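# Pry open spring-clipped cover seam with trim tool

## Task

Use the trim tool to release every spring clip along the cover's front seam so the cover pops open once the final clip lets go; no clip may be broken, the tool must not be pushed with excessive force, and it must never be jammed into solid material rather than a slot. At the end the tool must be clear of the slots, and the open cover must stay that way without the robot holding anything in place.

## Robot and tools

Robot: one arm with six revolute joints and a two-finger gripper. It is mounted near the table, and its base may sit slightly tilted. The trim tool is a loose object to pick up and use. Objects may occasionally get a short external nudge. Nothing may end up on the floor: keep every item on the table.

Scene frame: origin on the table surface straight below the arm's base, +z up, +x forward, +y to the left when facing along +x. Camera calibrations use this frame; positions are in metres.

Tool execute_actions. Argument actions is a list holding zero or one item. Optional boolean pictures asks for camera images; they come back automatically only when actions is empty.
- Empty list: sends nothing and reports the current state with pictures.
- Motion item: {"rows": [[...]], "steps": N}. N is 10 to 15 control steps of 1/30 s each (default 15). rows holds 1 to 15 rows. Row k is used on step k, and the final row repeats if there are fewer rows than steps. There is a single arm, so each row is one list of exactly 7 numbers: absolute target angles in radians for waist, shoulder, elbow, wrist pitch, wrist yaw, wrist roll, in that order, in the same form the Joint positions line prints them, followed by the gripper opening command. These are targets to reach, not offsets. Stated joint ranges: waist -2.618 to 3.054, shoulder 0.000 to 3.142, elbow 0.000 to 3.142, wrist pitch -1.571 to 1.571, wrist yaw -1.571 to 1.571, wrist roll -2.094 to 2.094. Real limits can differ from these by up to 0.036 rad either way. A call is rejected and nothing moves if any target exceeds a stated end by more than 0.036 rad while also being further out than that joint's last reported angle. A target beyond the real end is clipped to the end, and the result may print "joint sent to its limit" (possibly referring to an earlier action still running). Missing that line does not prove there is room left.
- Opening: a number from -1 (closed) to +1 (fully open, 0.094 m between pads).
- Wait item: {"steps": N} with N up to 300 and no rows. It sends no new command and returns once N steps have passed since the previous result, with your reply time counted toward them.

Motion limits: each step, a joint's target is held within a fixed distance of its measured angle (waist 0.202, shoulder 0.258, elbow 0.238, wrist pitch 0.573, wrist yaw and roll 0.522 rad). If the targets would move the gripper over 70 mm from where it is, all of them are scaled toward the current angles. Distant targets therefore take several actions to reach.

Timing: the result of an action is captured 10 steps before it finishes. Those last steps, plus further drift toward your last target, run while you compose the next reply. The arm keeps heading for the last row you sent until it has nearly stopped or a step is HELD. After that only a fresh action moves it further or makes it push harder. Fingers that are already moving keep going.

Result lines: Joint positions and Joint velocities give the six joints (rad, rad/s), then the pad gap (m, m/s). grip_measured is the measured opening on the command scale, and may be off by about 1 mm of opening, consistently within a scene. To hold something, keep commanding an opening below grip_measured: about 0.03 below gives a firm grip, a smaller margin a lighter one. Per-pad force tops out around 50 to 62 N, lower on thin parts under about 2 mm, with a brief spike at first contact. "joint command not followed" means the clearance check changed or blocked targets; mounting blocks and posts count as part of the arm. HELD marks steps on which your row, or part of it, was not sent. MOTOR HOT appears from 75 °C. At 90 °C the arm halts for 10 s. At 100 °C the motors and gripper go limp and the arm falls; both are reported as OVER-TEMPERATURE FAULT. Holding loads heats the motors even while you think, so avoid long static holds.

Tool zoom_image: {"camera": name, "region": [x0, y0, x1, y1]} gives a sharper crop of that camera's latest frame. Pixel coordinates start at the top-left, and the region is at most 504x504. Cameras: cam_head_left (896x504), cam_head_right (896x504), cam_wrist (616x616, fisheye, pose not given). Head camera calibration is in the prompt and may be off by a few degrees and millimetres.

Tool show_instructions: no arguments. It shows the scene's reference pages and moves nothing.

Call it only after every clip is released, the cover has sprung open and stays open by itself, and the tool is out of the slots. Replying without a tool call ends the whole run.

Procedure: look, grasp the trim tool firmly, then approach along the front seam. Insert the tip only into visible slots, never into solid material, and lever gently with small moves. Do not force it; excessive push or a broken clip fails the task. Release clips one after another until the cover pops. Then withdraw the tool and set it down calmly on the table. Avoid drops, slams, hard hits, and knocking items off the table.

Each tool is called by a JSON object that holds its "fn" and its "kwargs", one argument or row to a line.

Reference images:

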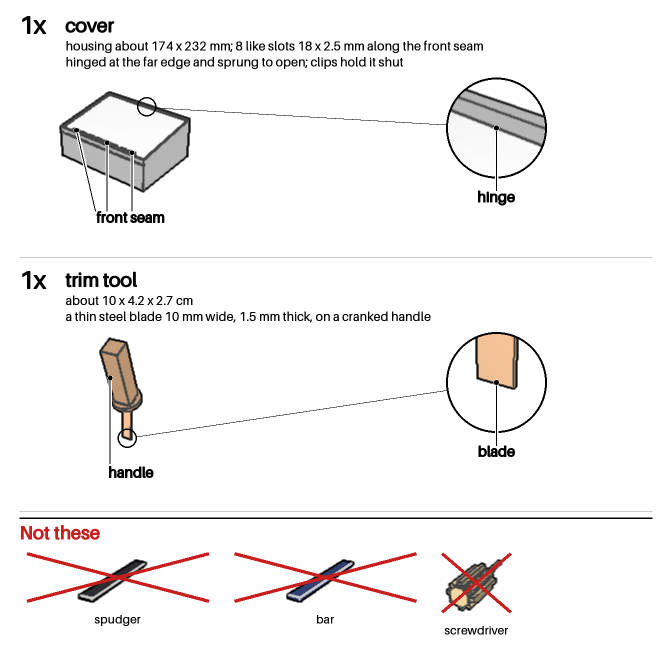

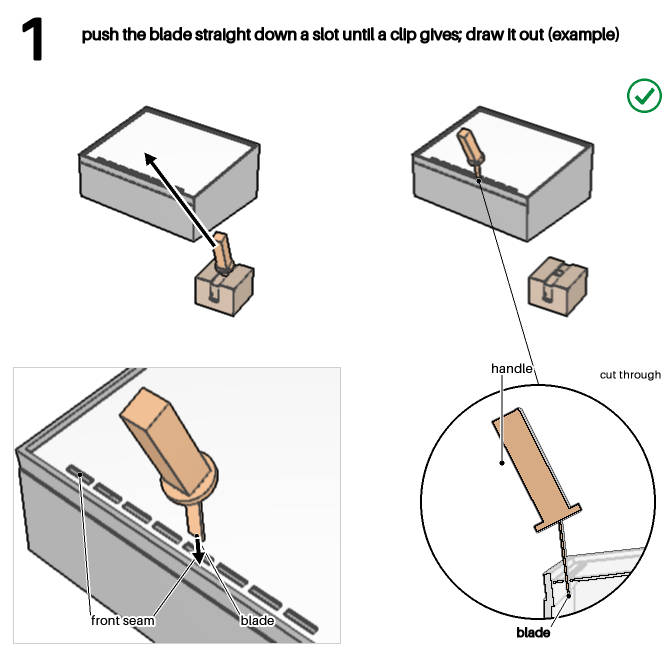

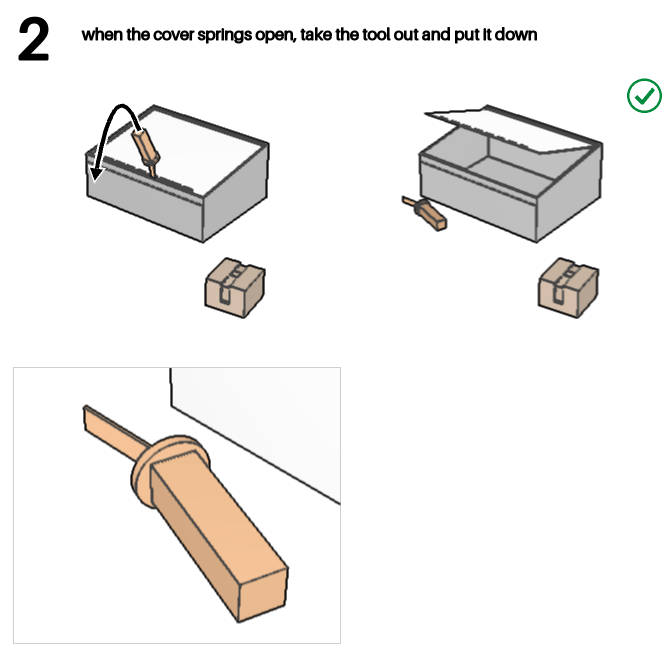

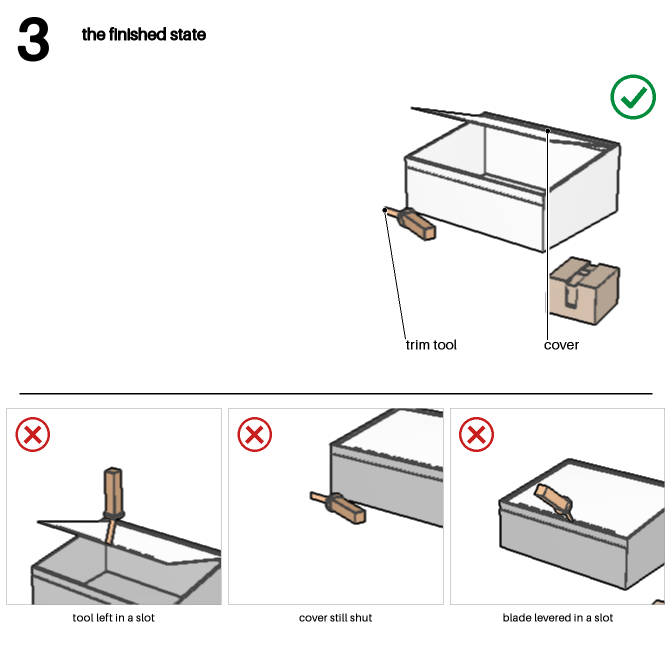

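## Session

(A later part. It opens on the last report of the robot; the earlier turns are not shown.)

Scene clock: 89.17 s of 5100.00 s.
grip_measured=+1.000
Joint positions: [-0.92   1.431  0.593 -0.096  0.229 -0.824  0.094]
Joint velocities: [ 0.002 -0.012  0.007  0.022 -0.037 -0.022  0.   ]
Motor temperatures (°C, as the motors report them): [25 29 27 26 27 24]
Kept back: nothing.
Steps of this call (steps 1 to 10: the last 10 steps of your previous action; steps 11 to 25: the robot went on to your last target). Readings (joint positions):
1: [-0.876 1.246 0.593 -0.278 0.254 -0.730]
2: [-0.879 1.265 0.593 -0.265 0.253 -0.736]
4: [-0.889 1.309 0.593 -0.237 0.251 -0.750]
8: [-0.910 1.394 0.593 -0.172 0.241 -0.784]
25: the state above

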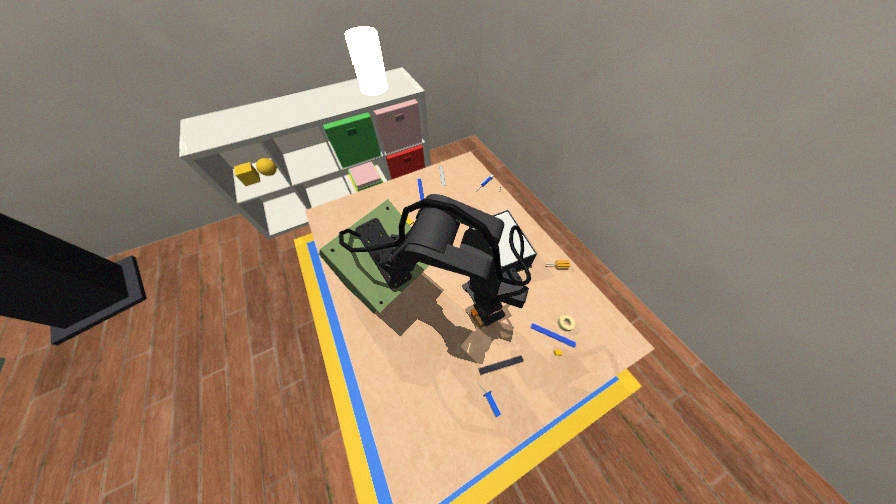

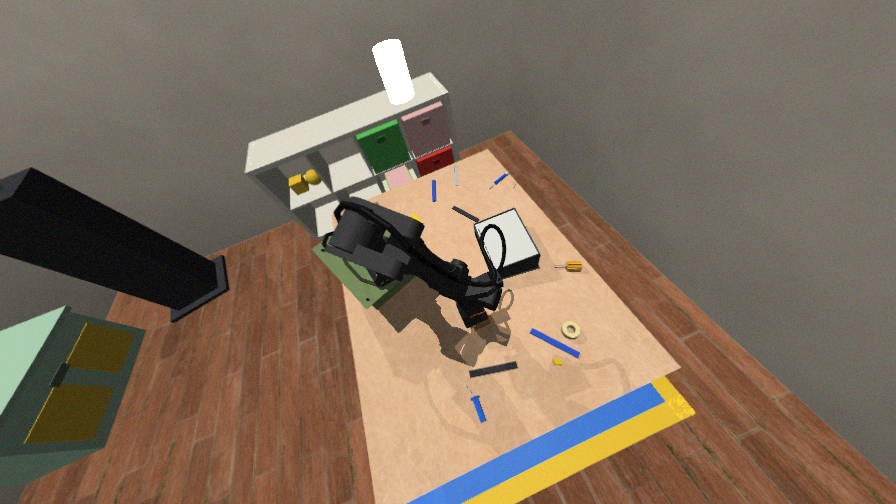

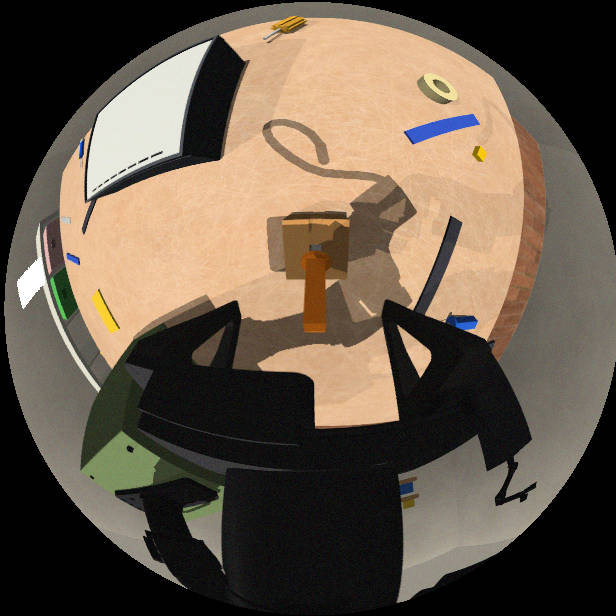

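{"fn": "execute_actions", "kwargs": {
  "actions": [
    {"rows":[[-0.93,1.45,0.59,-0.075,0.222,-0.835,1],[-0.935,1.465,0.587,-0.055,0.217,-0.84,1],[-0.94,1.48,0.585,-0.035,0.212,-0.845,1],[-0.945,1.495,0.582,-0.015,0.207,-0.85,1],[-0.95,1.51,0.58,0.005,0.202,-0.853,1],[-0.955,1.525,0.578,0.025,0.197,-0.856,1],[-0.96,1.54,0.576,0.045,0.192,-0.86,1],[-0.964,1.555,0.574,0.065,0.187,-0.863,1],[-0.967,1.568,0.572,0.08,0.183,-0.866,1],[-0.97,1.578,0.57,0.093,0.18,-0.868,1]],"steps":12}
  ]
}}

{"fn": "execute_actions", "kwargs": {
  "actions": [
    {"steps":25}
  ],
  "pictures": true
}}

Scene clock: 91.47 s of 5100.00 s.
grip_measured=+1.000
Joint positions: [-0.921  1.433  0.593 -0.09   0.229 -0.826  0.094]
Joint velocities: [-0.022  0.09  -0.007  0.168 -0.022 -0.037  0.   ]
Motor temperatures (°C, as the motors report them): [25 29 27 26 27 24]
Steps of this call (steps 1 to 30: the robot went on to your last target; steps 31 to 67: nothing new was sent; steps 68 to 69: the first 2 steps of this action). Readings (joint positions):
68: [-0.920 1.431 0.593 -0.094 0.229 -0.826]
69: the state above

Scene clock: 92.30 s of 5100.00 s.
grip_measured=+1.000
Joint positions: [-0.961  1.565  0.593  0.08   0.195 -0.858  0.094]
Joint velocities: [-0.007 -0.007 -0.007 -0.037 -0.022 -0.007  0.   ]
Motor temperatures (°C, as the motors report them): [25 29 26 26 27 24]
Kept back: nothing.
Steps of this call (steps 1 to 10: the last 10 steps of your previous action; steps 11 to 25: the robot went on to your last target). Readings (joint positions):
1: [-0.923 1.439 0.593 -0.081 0.228 -0.828]
2: [-0.926 1.450 0.593 -0.069 0.227 -0.830]
4: [-0.936 1.479 0.593 -0.042 0.222 -0.836]
8: [-0.955 1.543 0.593 0.017 0.209 -0.847]
25: the state above

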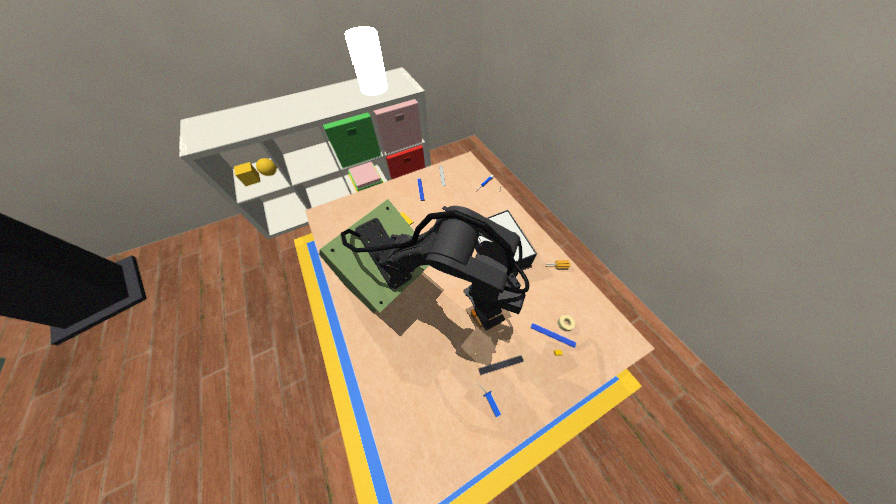

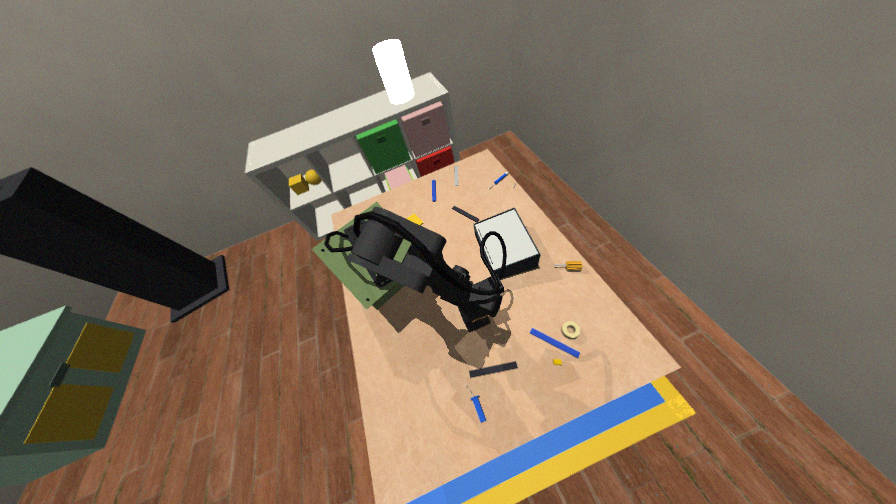

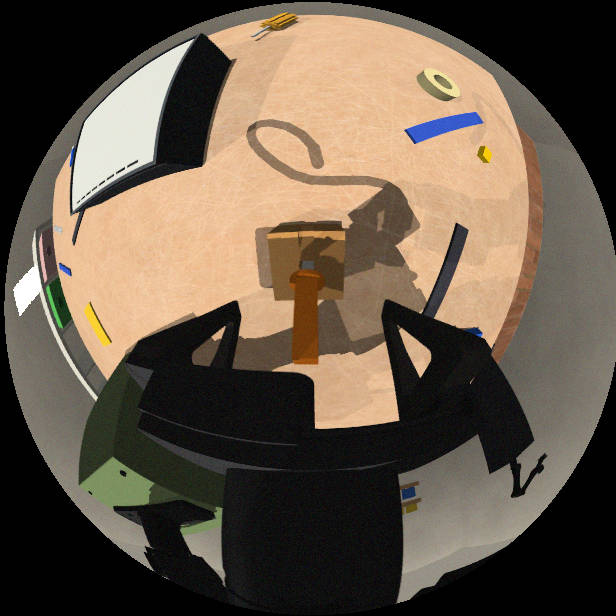

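{"fn": "zoom_image", "kwargs": {
  "camera": "cam_wrist",
  "region": [221, 210, 401, 390]
}}

Region (221, 210, 401, 390) of cam_wrist's 616x616 image, scaled by 2.800, with more detail than that image has.

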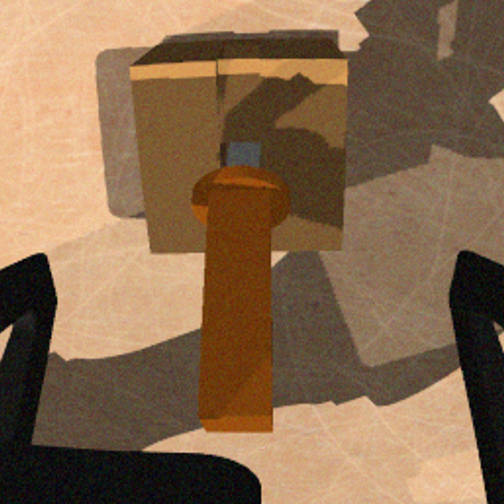

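{"fn": "execute_actions", "kwargs": {
  "actions": [
    {"rows":[[-0.972,1.585,0.57,0.10,0.185,-0.87,1],[-0.978,1.595,0.565,0.115,0.18,-0.875,1],[-0.984,1.605,0.56,0.128,0.176,-0.88,1],[-0.99,1.615,0.56,0.14,0.172,-0.885,1],[-0.996,1.625,0.56,0.152,0.168,-0.89,1],[-1.002,1.635,0.56,0.164,0.164,-0.893,1],[-1.007,1.645,0.56,0.176,0.16,-0.897,1],[-1.011,1.655,0.56,0.188,0.156,-0.9,1],[-1.015,1.665,0.56,0.198,0.153,-0.903,1],[-1.017,1.674,0.56,0.205,0.151,-0.905,1]],"steps":12}
  ]
}}

{"fn": "execute_actions", "kwargs": {
  "actions": [
    {"steps":25}
  ],
  "pictures": true
}}

Scene clock: 95.20 s of 5100.00 s.
grip_measured=+1.000
Joint positions: [-0.962  1.567  0.593  0.085  0.194 -0.86   0.094]
Joint velocities: [-0.042  0.066  0.012  0.154 -0.022 -0.022  0.   ]
Motor temperatures (°C, as the motors report them): [25 29 26 26 27 24]
Steps of this call (steps 1 to 30: the robot went on to your last target; steps 31 to 85: nothing new was sent; steps 86 to 87: the first 2 steps of this action). Readings (joint positions):
86: [-0.961 1.565 0.593 0.082 0.195 -0.859]
87: the state above

Scene clock: 96.03 s of 5100.00 s.
grip_measured=+1.000
Joint positions: [-1.008  1.659  0.593  0.192  0.166 -0.895  0.094]
Joint velocities: [-0.012  0.002  0.002 -0.007 -0.051  0.007  0.   ]
Motor temperatures (°C, as the motors report them): [25 29 26 26 27 24]
Kept back: nothing.
Steps of this call (steps 1 to 10: the last 10 steps of your previous action; steps 11 to 25: the robot went on to your last target). Readings (joint positions):
1: [-0.964 1.571 0.593 0.092 0.193 -0.862]
2: [-0.969 1.578 0.593 0.101 0.191 -0.865]
4: [-0.981 1.597 0.593 0.118 0.188 -0.871]
8: [-1.003 1.641 0.593 0.155 0.178 -0.883]
25: the state above

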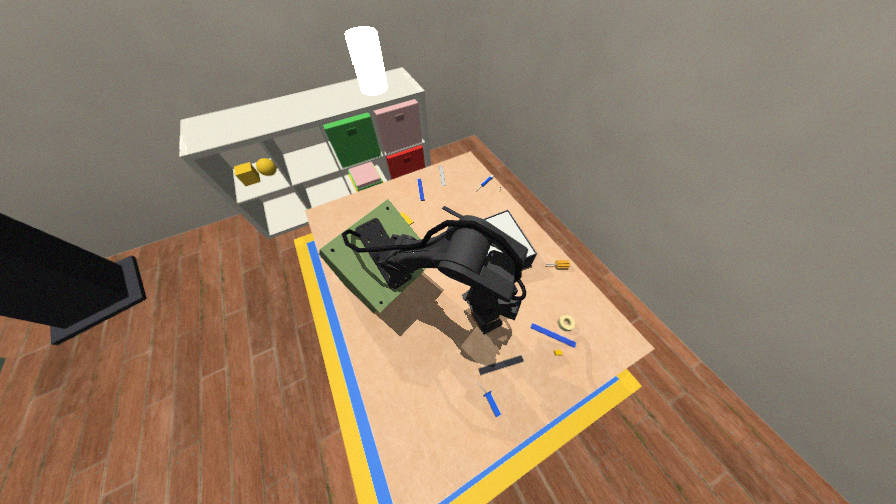

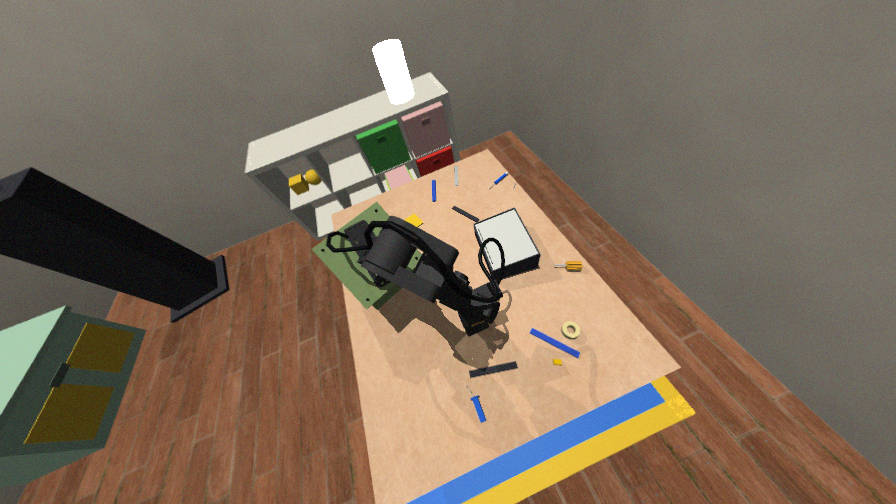

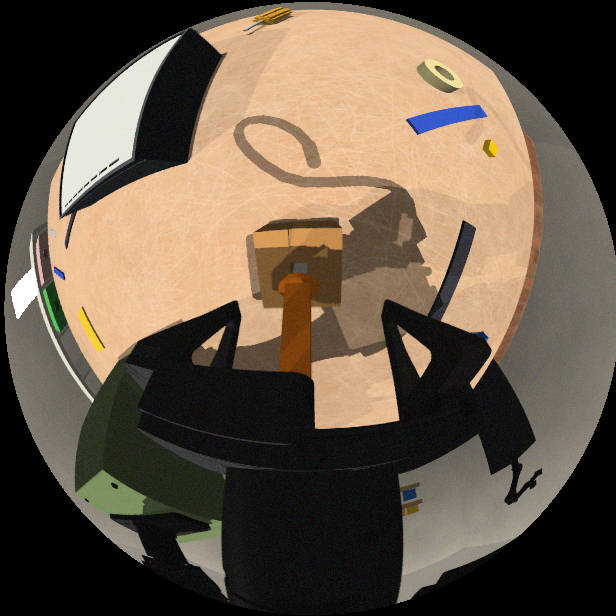

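{"fn": "execute_actions", "kwargs": {
  "actions": [
    {"rows":[[-1.005,1.676,0.59,0.19,0.16,-0.9,1],[-1.002,1.678,0.59,0.18,0.16,-0.9,1],[-1.0,1.68,0.59,0.17,0.16,-0.9,1],[-0.998,1.681,0.59,0.16,0.16,-0.9,1],[-0.996,1.682,0.59,0.15,0.16,-0.9,1],[-0.996,1.682,0.59,0.144,0.16,-0.9,1]],"steps":11}
  ]
}}

{"fn": "execute_actions", "kwargs": {
  "actions": [
    {"steps":25}
  ],
  "pictures": true
}}

Scene clock: 100.53 s of 5100.00 s.
grip_measured=+1.000
Joint positions: [-1.008  1.659  0.593  0.193  0.166 -0.895  0.094]
Joint velocities: [-0.002 -0.007  0.002 -0.051 -0.007 -0.007  0.   ]
Motor temperatures (°C, as the motors report them): [25 29 26 27 27 24]
Steps of this call (steps 1 to 15: the robot went on to your last target; steps 16 to 90: nothing new was sent; then 1.47 s passed at rest; step 91: the first step of this action). Readings (joint positions):
91: the state above

Scene clock: 101.37 s of 5100.00 s.
grip_measured=+1.000
Joint positions: [-1.008  1.659  0.593  0.163  0.166 -0.895  0.094]
Joint velocities: [ 0.007 -0.007 -0.002  0.007  0.022  0.066  0.   ]
Motor temperatures (°C, as the motors report them): [25 29 26 26 27 24]
Kept back: nothing.
Steps of this call (steps 1 to 10: the last 10 steps of your previous action; steps 11 to 25: the robot went on to your last target). Readings (joint positions):
1: [-1.008 1.659 0.593 0.193 0.166 -0.895]
2: [-1.008 1.659 0.593 0.193 0.166 -0.895]
4: [-1.008 1.659 0.593 0.188 0.166 -0.895]
8: [-1.008 1.659 0.593 0.172 0.166 -0.895]
25: the state above

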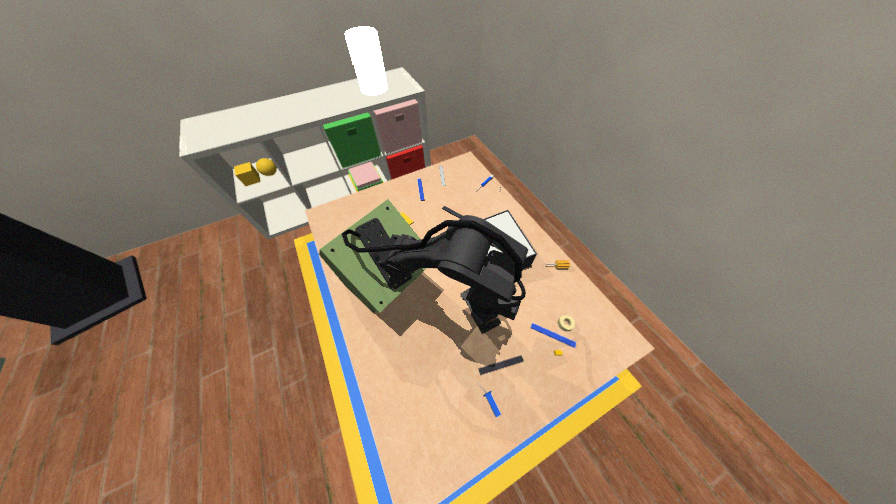

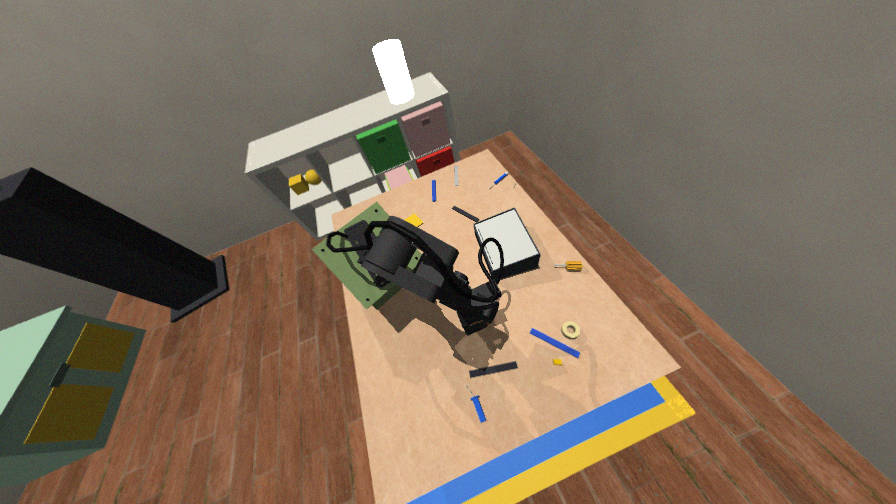

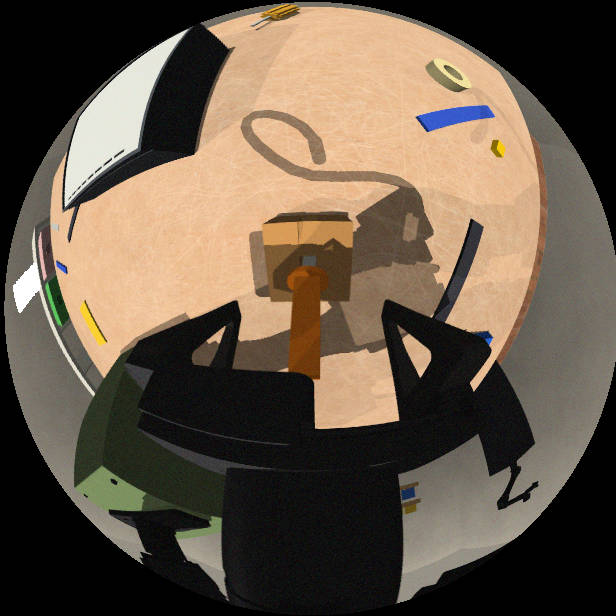

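{"fn": "execute_actions", "kwargs": {
  "actions": [
    {"rows":[[-0.996,1.684,0.59,0.142,0.16,-0.9,1],[-0.994,1.686,0.59,0.14,0.16,-0.9,1],[-0.992,1.688,0.59,0.138,0.16,-0.9,1],[-0.99,1.69,0.59,0.136,0.16,-0.9,1],[-0.988,1.692,0.59,0.136,0.16,-0.9,1]],"steps":12}
  ]
}}

{"fn": "execute_actions", "kwargs": {
  "actions": [
    {"steps":22}
  ],
  "pictures": true
}}

Scene clock: 103.07 s of 5100.00 s.
grip_measured=+1.000
Joint positions: [-1.008  1.659  0.593  0.162  0.166 -0.895  0.094]
Joint velocities: [-0.002 -0.007  0.017 -0.081 -0.066 -0.037  0.   ]
Motor temperatures (°C, as the motors report them): [25 29 26 26 27 24]
Steps of this call (steps 1 to 15: the robot went on to your last target; steps 16 to 49: nothing new was sent; steps 50 to 51: the first 2 steps of this action). Readings (joint positions):
50: [-1.008 1.659 0.593 0.162 0.166 -0.895]
51: the state above

Scene clock: 103.80 s of 5100.00 s.
grip_measured=+1.000
Joint positions: [-1.002  1.674  0.593  0.154  0.166 -0.895  0.094]
Joint velocities: [-0.007 -0.012  0.002 -0.007  0.007  0.037  0.   ]
Motor temperatures (°C, as the motors report them): [25 29 26 26 27 24]
Kept back: nothing.
Steps of this call (steps 1 to 10: the last 10 steps of your previous action; steps 11 to 22: the robot went on to your last target). Readings (joint positions):
1: [-1.008 1.660 0.593 0.162 0.166 -0.895]
2: [-1.008 1.663 0.593 0.162 0.166 -0.895]
4: [-1.006 1.669 0.593 0.159 0.166 -0.895]
8: [-1.002 1.674 0.593 0.154 0.166 -0.895]
22: the state above

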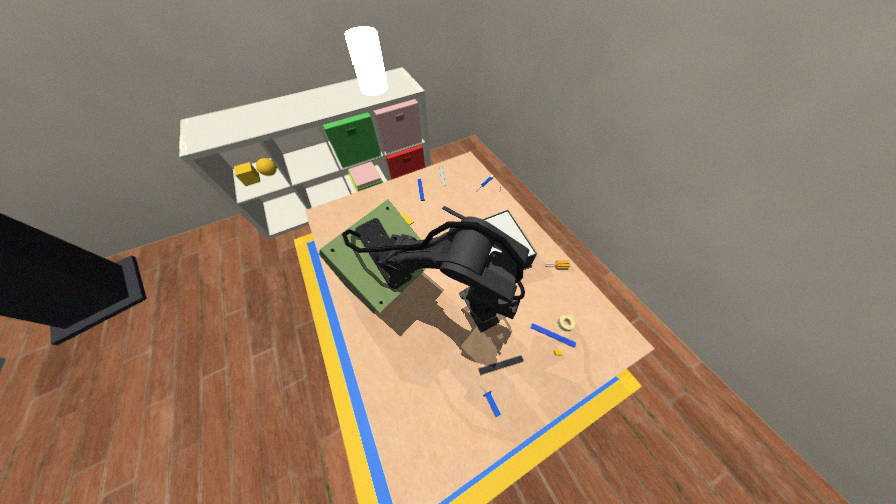

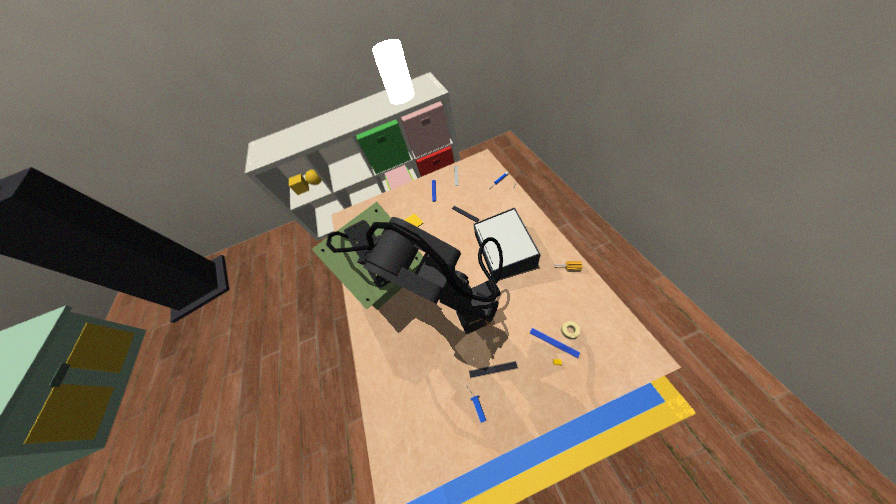

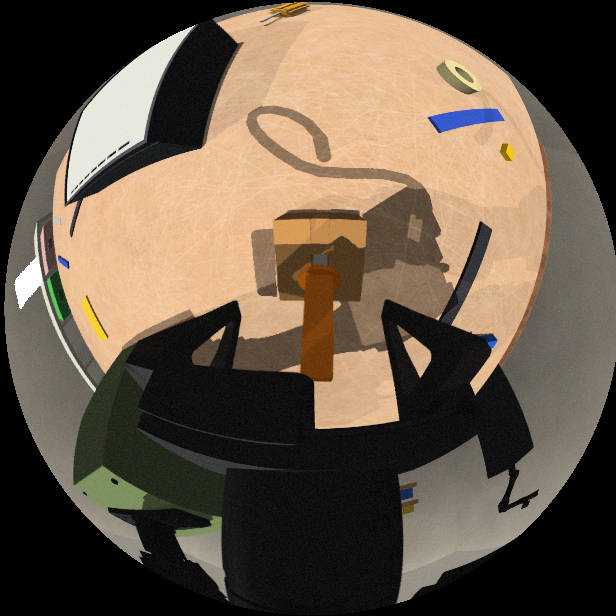

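{"fn": "zoom_image", "kwargs": {
  "camera": "cam_wrist",
  "region": [221, 210, 401, 390]
}}

Region (221, 210, 401, 390) of cam_wrist's 616x616 image, scaled by 2.800, with more detail than that image has.

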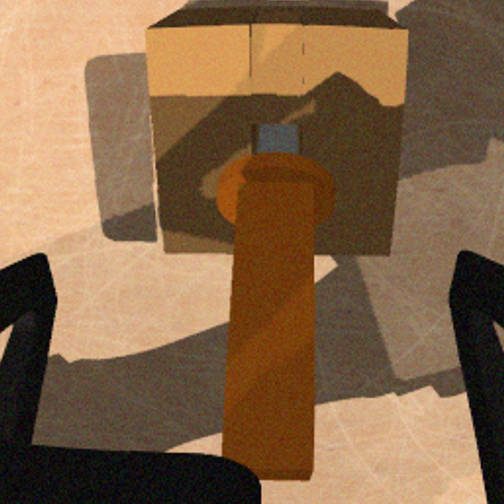

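{"fn": "execute_actions", "kwargs": {
  "actions": [
    {"rows":[[-0.988,1.692,0.59,0.136,0.16,-0.9,0.8],[-0.988,1.692,0.59,0.136,0.16,-0.9,0.6],[-0.988,1.692,0.59,0.136,0.16,-0.9,0.4],[-0.988,1.692,0.59,0.136,0.16,-0.9,0.2],[-0.988,1.692,0.59,0.136,0.16,-0.9,0.0],[-0.988,1.692,0.59,0.136,0.16,-0.9,-0.2],[-0.988,1.692,0.59,0.136,0.16,-0.9,-0.35],[-0.988,1.692,0.59,0.136,0.16,-0.9,-0.45],[-0.988,1.692,0.59,0.136,0.16,-0.9,-0.5],[-0.988,1.692,0.59,0.136,0.16,-0.9,-0.55],[-0.988,1.692,0.59,0.136,0.16,-0.9,-0.58],[-0.988,1.692,0.59,0.136,0.16,-0.9,-0.61],[-0.988,1.692,0.59,0.136,0.16,-0.9,-0.64],[-0.988,1.692,0.59,0.136,0.16,-0.9,-0.67],[-0.988,1.692,0.59,0.136,0.16,-0.9,-0.70]],"steps":15}
  ]
}}

{"fn": "execute_actions", "kwargs": {
  "actions": [
    {"steps":30}
  ],
  "pictures": true
}}

Scene clock: 105.23 s of 5100.00 s.
grip_measured=+0.104
Joint positions: [-1.002  1.674  0.593  0.154  0.166 -0.895  0.052]
Joint velocities: [ 0.002  0.002 -0.012  0.051 -0.007 -0.022 -0.205]
Motor temperatures (°C, as the motors report them): [25 29 26 26 27 24]
Steps of this call (steps 1 to 15: the robot went on to your last target; steps 16 to 38: nothing new was sent; steps 39 to 43: the first 5 steps of this action). Readings (joint positions):
39: [-1.002 1.674 0.593 0.154 0.166 -0.895]
40: [-1.002 1.674 0.593 0.154 0.166 -0.895]
42: [-1.002 1.674 0.593 0.154 0.166 -0.895]
43: the state above

Scene clock: 106.23 s of 5100.00 s.
grip_measured=-0.671
Joint positions: [-1.002  1.674  0.593  0.153  0.166 -0.895  0.015]
Joint velocities: [-0.002  0.002 -0.027 -0.066  0.051 -0.007 -0.001]
Motor temperatures (°C, as the motors report them): [25 28 26 26 27 24]
Kept back: nothing.
Steps of this call (steps 1 to 10: the last 10 steps of your previous action; steps 11 to 15: the robot went on to your last target; steps 16 to 30: nothing new was sent). Readings (joint positions):
1: [-1.002 1.674 0.593 0.154 0.166 -0.895]
2: [-1.002 1.674 0.593 0.154 0.166 -0.895]
4: [-1.002 1.674 0.593 0.154 0.166 -0.895]
8: [-1.002 1.674 0.593 0.154 0.166 -0.895]
30: the state above
The arm was judged still, so your last target was given up. Only a new action makes it travel on or press farther. Fingers that are still opening or closing keep moving.

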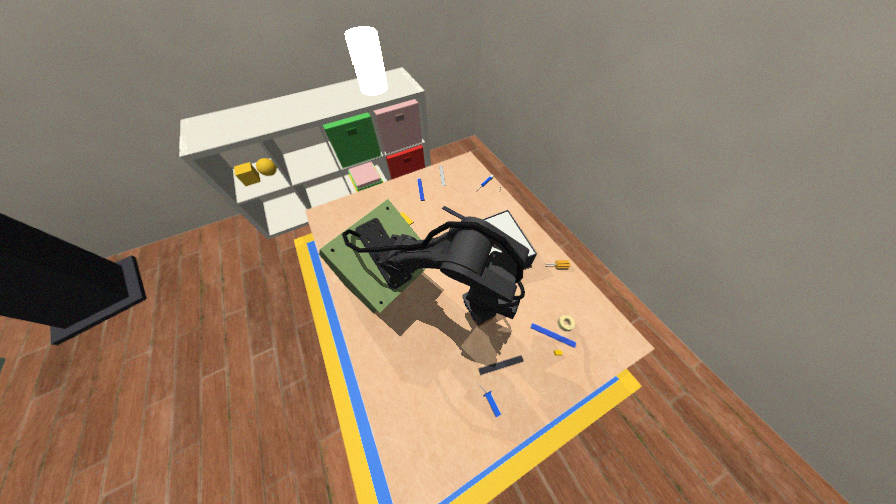

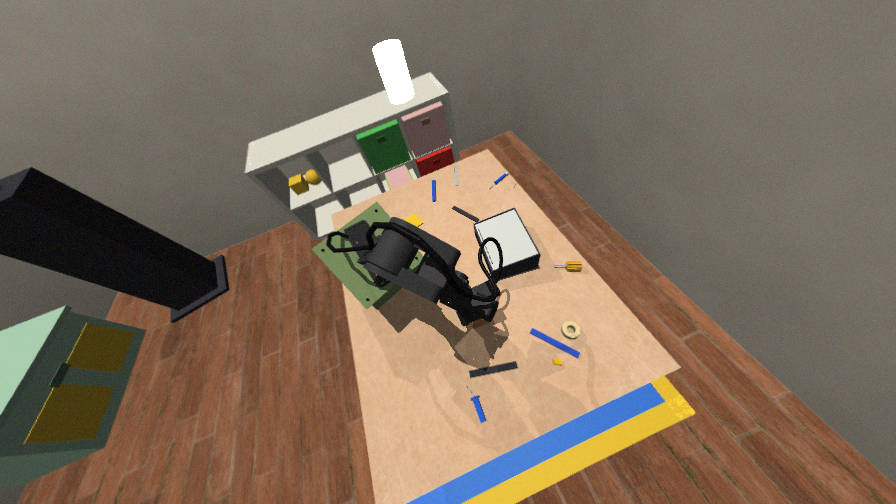

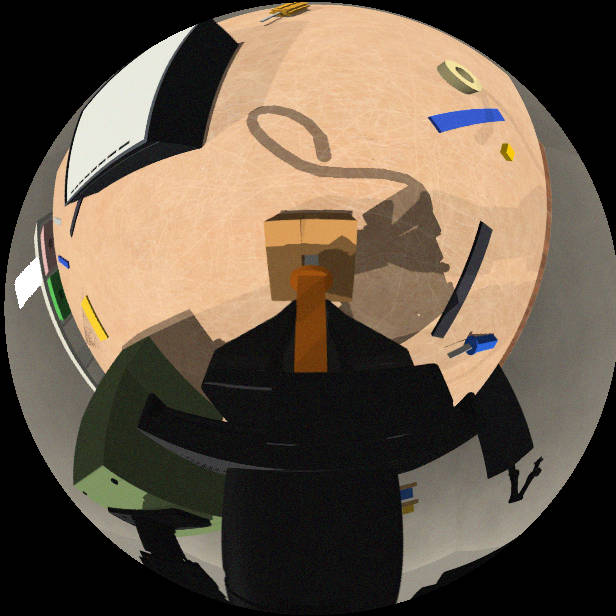

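{"fn": "execute_actions", "kwargs": {
  "actions": [
    {"rows":[[-0.988,1.67,0.59,0.135,0.172,-0.89,-0.705],[-0.986,1.66,0.59,0.123,0.174,-0.888,-0.705],[-0.985,1.65,0.59,0.11,0.175,-0.886,-0.705],[-0.983,1.64,0.59,0.098,0.177,-0.884,-0.705],[-0.982,1.63,0.59,0.085,0.178,-0.882,-0.705],[-0.98,1.62,0.59,0.073,0.18,-0.88,-0.705],[-0.979,1.61,0.59,0.06,0.181,-0.878,-0.705],[-0.977,1.60,0.59,0.048,0.183,-0.876,-0.705],[-0.976,1.59,0.59,0.035,0.184,-0.874,-0.705],[-0.974,1.58,0.59,0.023,0.186,-0.873,-0.705],[-0.972,1.57,0.59,0.01,0.187,-0.872,-0.705],[-0.971,1.56,0.59,-0.002,0.189,-0.871,-0.705],[-0.969,1.55,0.59,-0.015,0.19,-0.87,-0.705],[-0.968,1.54,0.59,-0.027,0.191,-0.869,-0.705],[-0.966,1.53,0.59,-0.04,0.192,-0.868,-0.705]],"steps":15}
  ]
}}

{"fn": "execute_actions", "kwargs": {
  "actions": [
    {"steps":22}
  ],
  "pictures": true
}}

Scene clock: 110.03 s of 5100.00 s.
grip_measured=-0.671
Joint positions: [-1.001  1.663  0.593  0.134  0.168 -0.894  0.015]
Joint velocities: [ 0.022 -0.232 -0.002 -0.271 -0.022 -0.007 -0.   ]
Motor temperatures (°C, as the motors report them): [25 28 26 26 27 24]
Steps of this call (steps 1 to 90: nothing new was sent; then 0.63 s passed at rest; steps 91 to 95: the first 5 steps of this action). Readings (joint positions):
91: [-1.002 1.674 0.593 0.153 0.166 -0.895]
92: [-1.002 1.674 0.593 0.152 0.166 -0.895]
94: [-1.002 1.669 0.593 0.143 0.167 -0.895]
95: the state above

Scene clock: 110.77 s of 5100.00 s.
grip_measured=-0.671
Joint positions: [-0.981  1.543  0.593 -0.014  0.187 -0.877  0.015]
Joint velocities: [ 0.012 -0.017  0.007 -0.007 -0.022 -0.066 -0.001]
Motor temperatures (°C, as the motors report them): [25 28 26 26 27 24]
Kept back: nothing.
Steps of this call (steps 1 to 10: the last 10 steps of your previous action; steps 11 to 22: the robot went on to your last target). Readings (joint positions):
1: [-1.000 1.654 0.593 0.125 0.170 -0.894]
2: [-0.998 1.645 0.593 0.115 0.171 -0.892]
4: [-0.993 1.623 0.593 0.094 0.173 -0.890]
8: [-0.986 1.582 0.593 0.049 0.177 -0.884]
22: the state above

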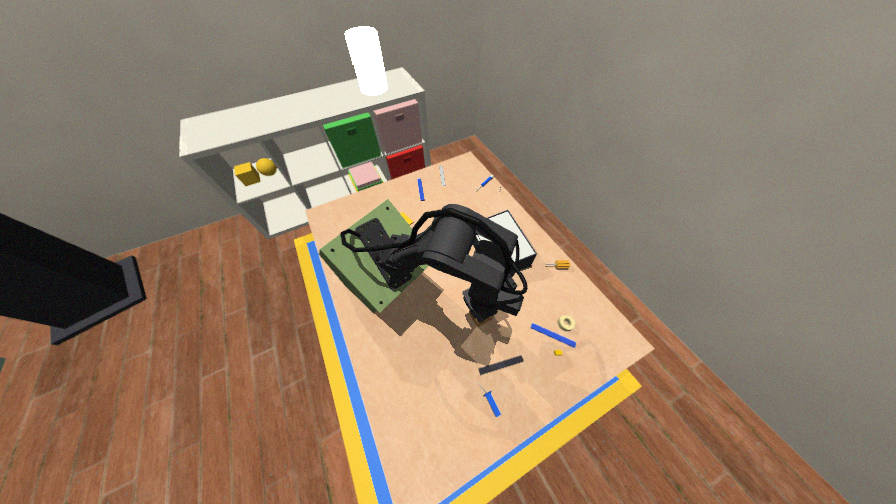

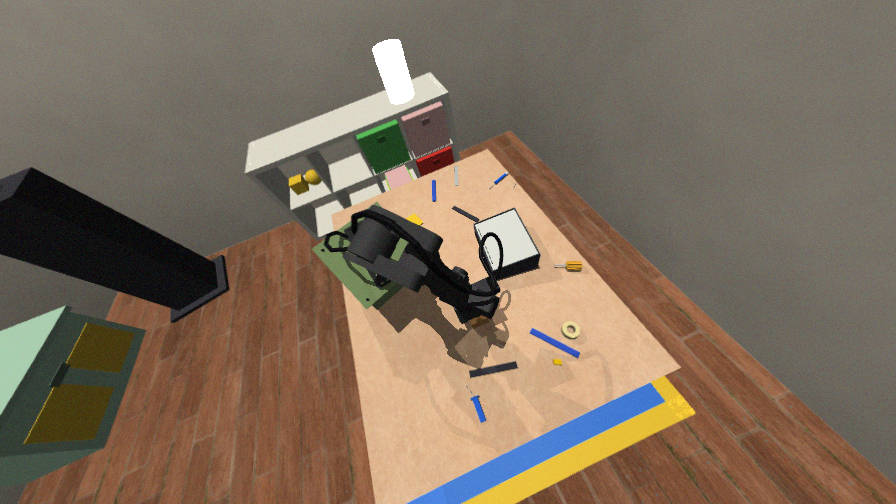

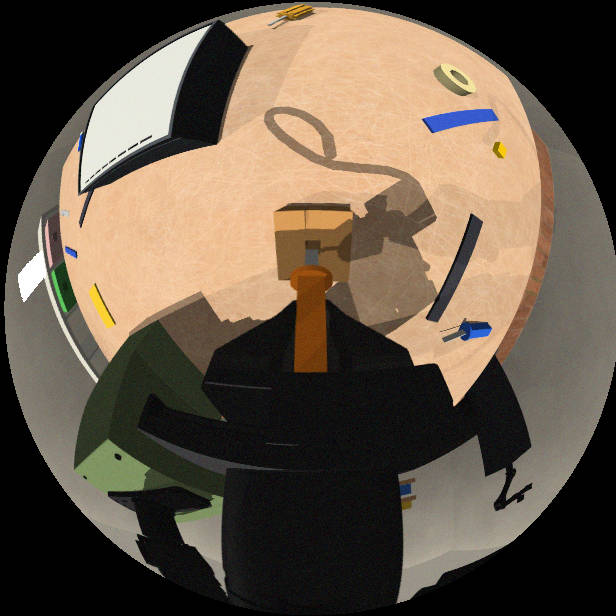

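{"fn": "execute_actions", "kwargs": {
  "actions": [
    {"rows":[[-0.964,1.515,0.59,-0.055,0.193,-0.866,-0.705],[-0.961,1.50,0.59,-0.07,0.194,-0.864,-0.705],[-0.959,1.485,0.59,-0.084,0.196,-0.862,-0.705],[-0.956,1.47,0.59,-0.099,0.197,-0.86,-0.705],[-0.954,1.455,0.59,-0.113,0.198,-0.858,-0.705],[-0.951,1.44,0.59,-0.128,0.2,-0.856,-0.705],[-0.949,1.425,0.59,-0.143,0.201,-0.854,-0.705],[-0.946,1.41,0.59,-0.157,0.202,-0.852,-0.705],[-0.944,1.395,0.59,-0.172,0.204,-0.85,-0.705],[-0.941,1.38,0.59,-0.187,0.205,-0.848,-0.705],[-0.939,1.367,0.59,-0.2,0.206,-0.846,-0.705],[-0.936,1.355,0.59,-0.215,0.207,-0.844,-0.705],[-0.934,1.345,0.59,-0.227,0.208,-0.842,-0.705],[-0.932,1.337,0.59,-0.238,0.209,-0.841,-0.705],[-0.93,1.33,0.59,-0.245,0.21,-0.84,-0.705]],"steps":15}
  ]
}}

{"fn": "execute_actions", "kwargs": {
  "actions": [
    {"steps":22}
  ],
  "pictures": true
}}

Scene clock: 111.63 s of 5100.00 s.
grip_measured=-0.671
Joint positions: [-0.974  1.5    0.593 -0.055  0.191 -0.873  0.015]
Joint velocities: [ 0.09  -0.437  0.002 -0.3    0.051  0.066  0.   ]
Motor temperatures (°C, as the motors report them): [25 29 26 26 27 24]
Steps of this call (steps 1 to 21: the robot went on to your last target; steps 22 to 26: the first 5 steps of this action). Readings (joint positions):
22: [-0.981 1.541 0.593 -0.018 0.188 -0.876]
23: [-0.981 1.536 0.593 -0.024 0.188 -0.876]
25: [-0.978 1.514 0.593 -0.045 0.190 -0.874]
26: the state above

Scene clock: 112.37 s of 5100.00 s.
grip_measured=-0.671
Joint positions: [-0.945  1.344  0.593 -0.224  0.204 -0.85   0.015]
Joint velocities: [ 0.002  0.002  0.002 -0.007 -0.007 -0.007 -0.   ]
Motor temperatures (°C, as the motors report them): [25 29 26 26 27 24]
Kept back: nothing.
Steps of this call (steps 1 to 10: the last 10 steps of your previous action; steps 11 to 22: the robot went on to your last target). Readings (joint positions):
1: [-0.971 1.483 0.593 -0.066 0.191 -0.871]
2: [-0.968 1.467 0.593 -0.077 0.192 -0.869]
4: [-0.962 1.434 0.593 -0.100 0.194 -0.866]
8: [-0.952 1.378 0.593 -0.152 0.198 -0.859]
22: the state above

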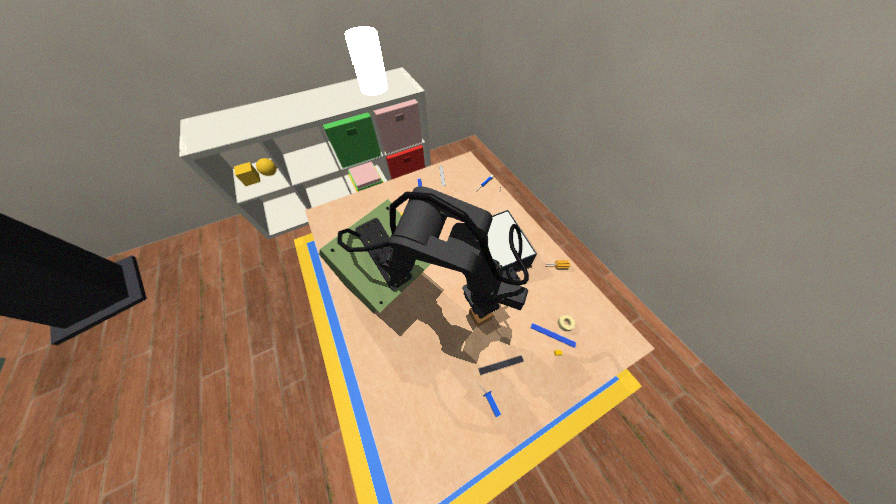

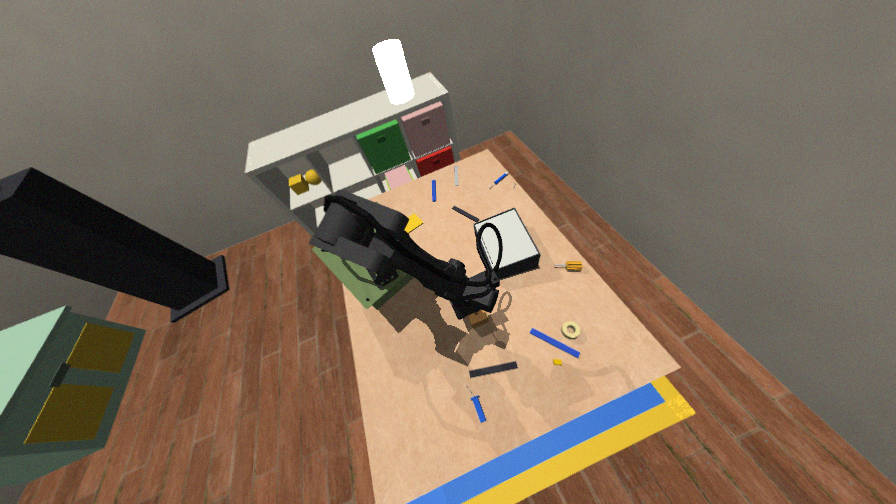

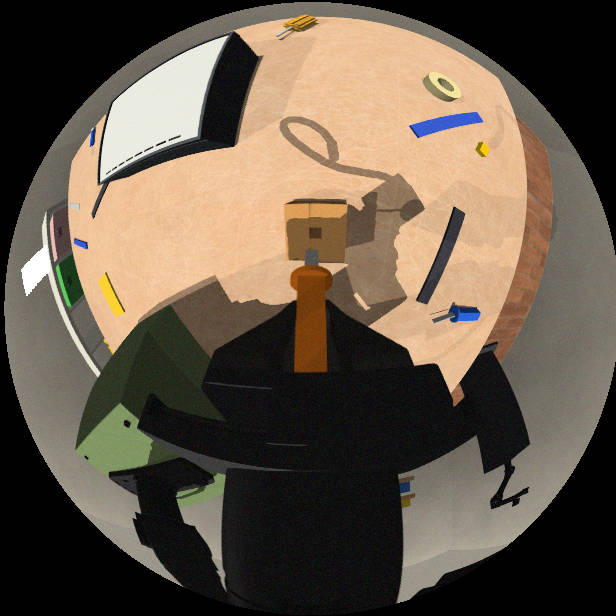

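{"fn": "zoom_image", "kwargs": {
  "camera": "cam_wrist",
  "region": [251, 190, 371, 310]
}}

Region (251, 190, 371, 310) of cam_wrist's 616x616 image, scaled by 4.200, with more detail than that image has.

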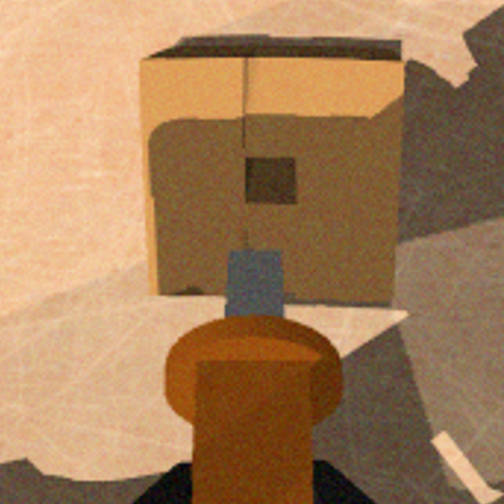

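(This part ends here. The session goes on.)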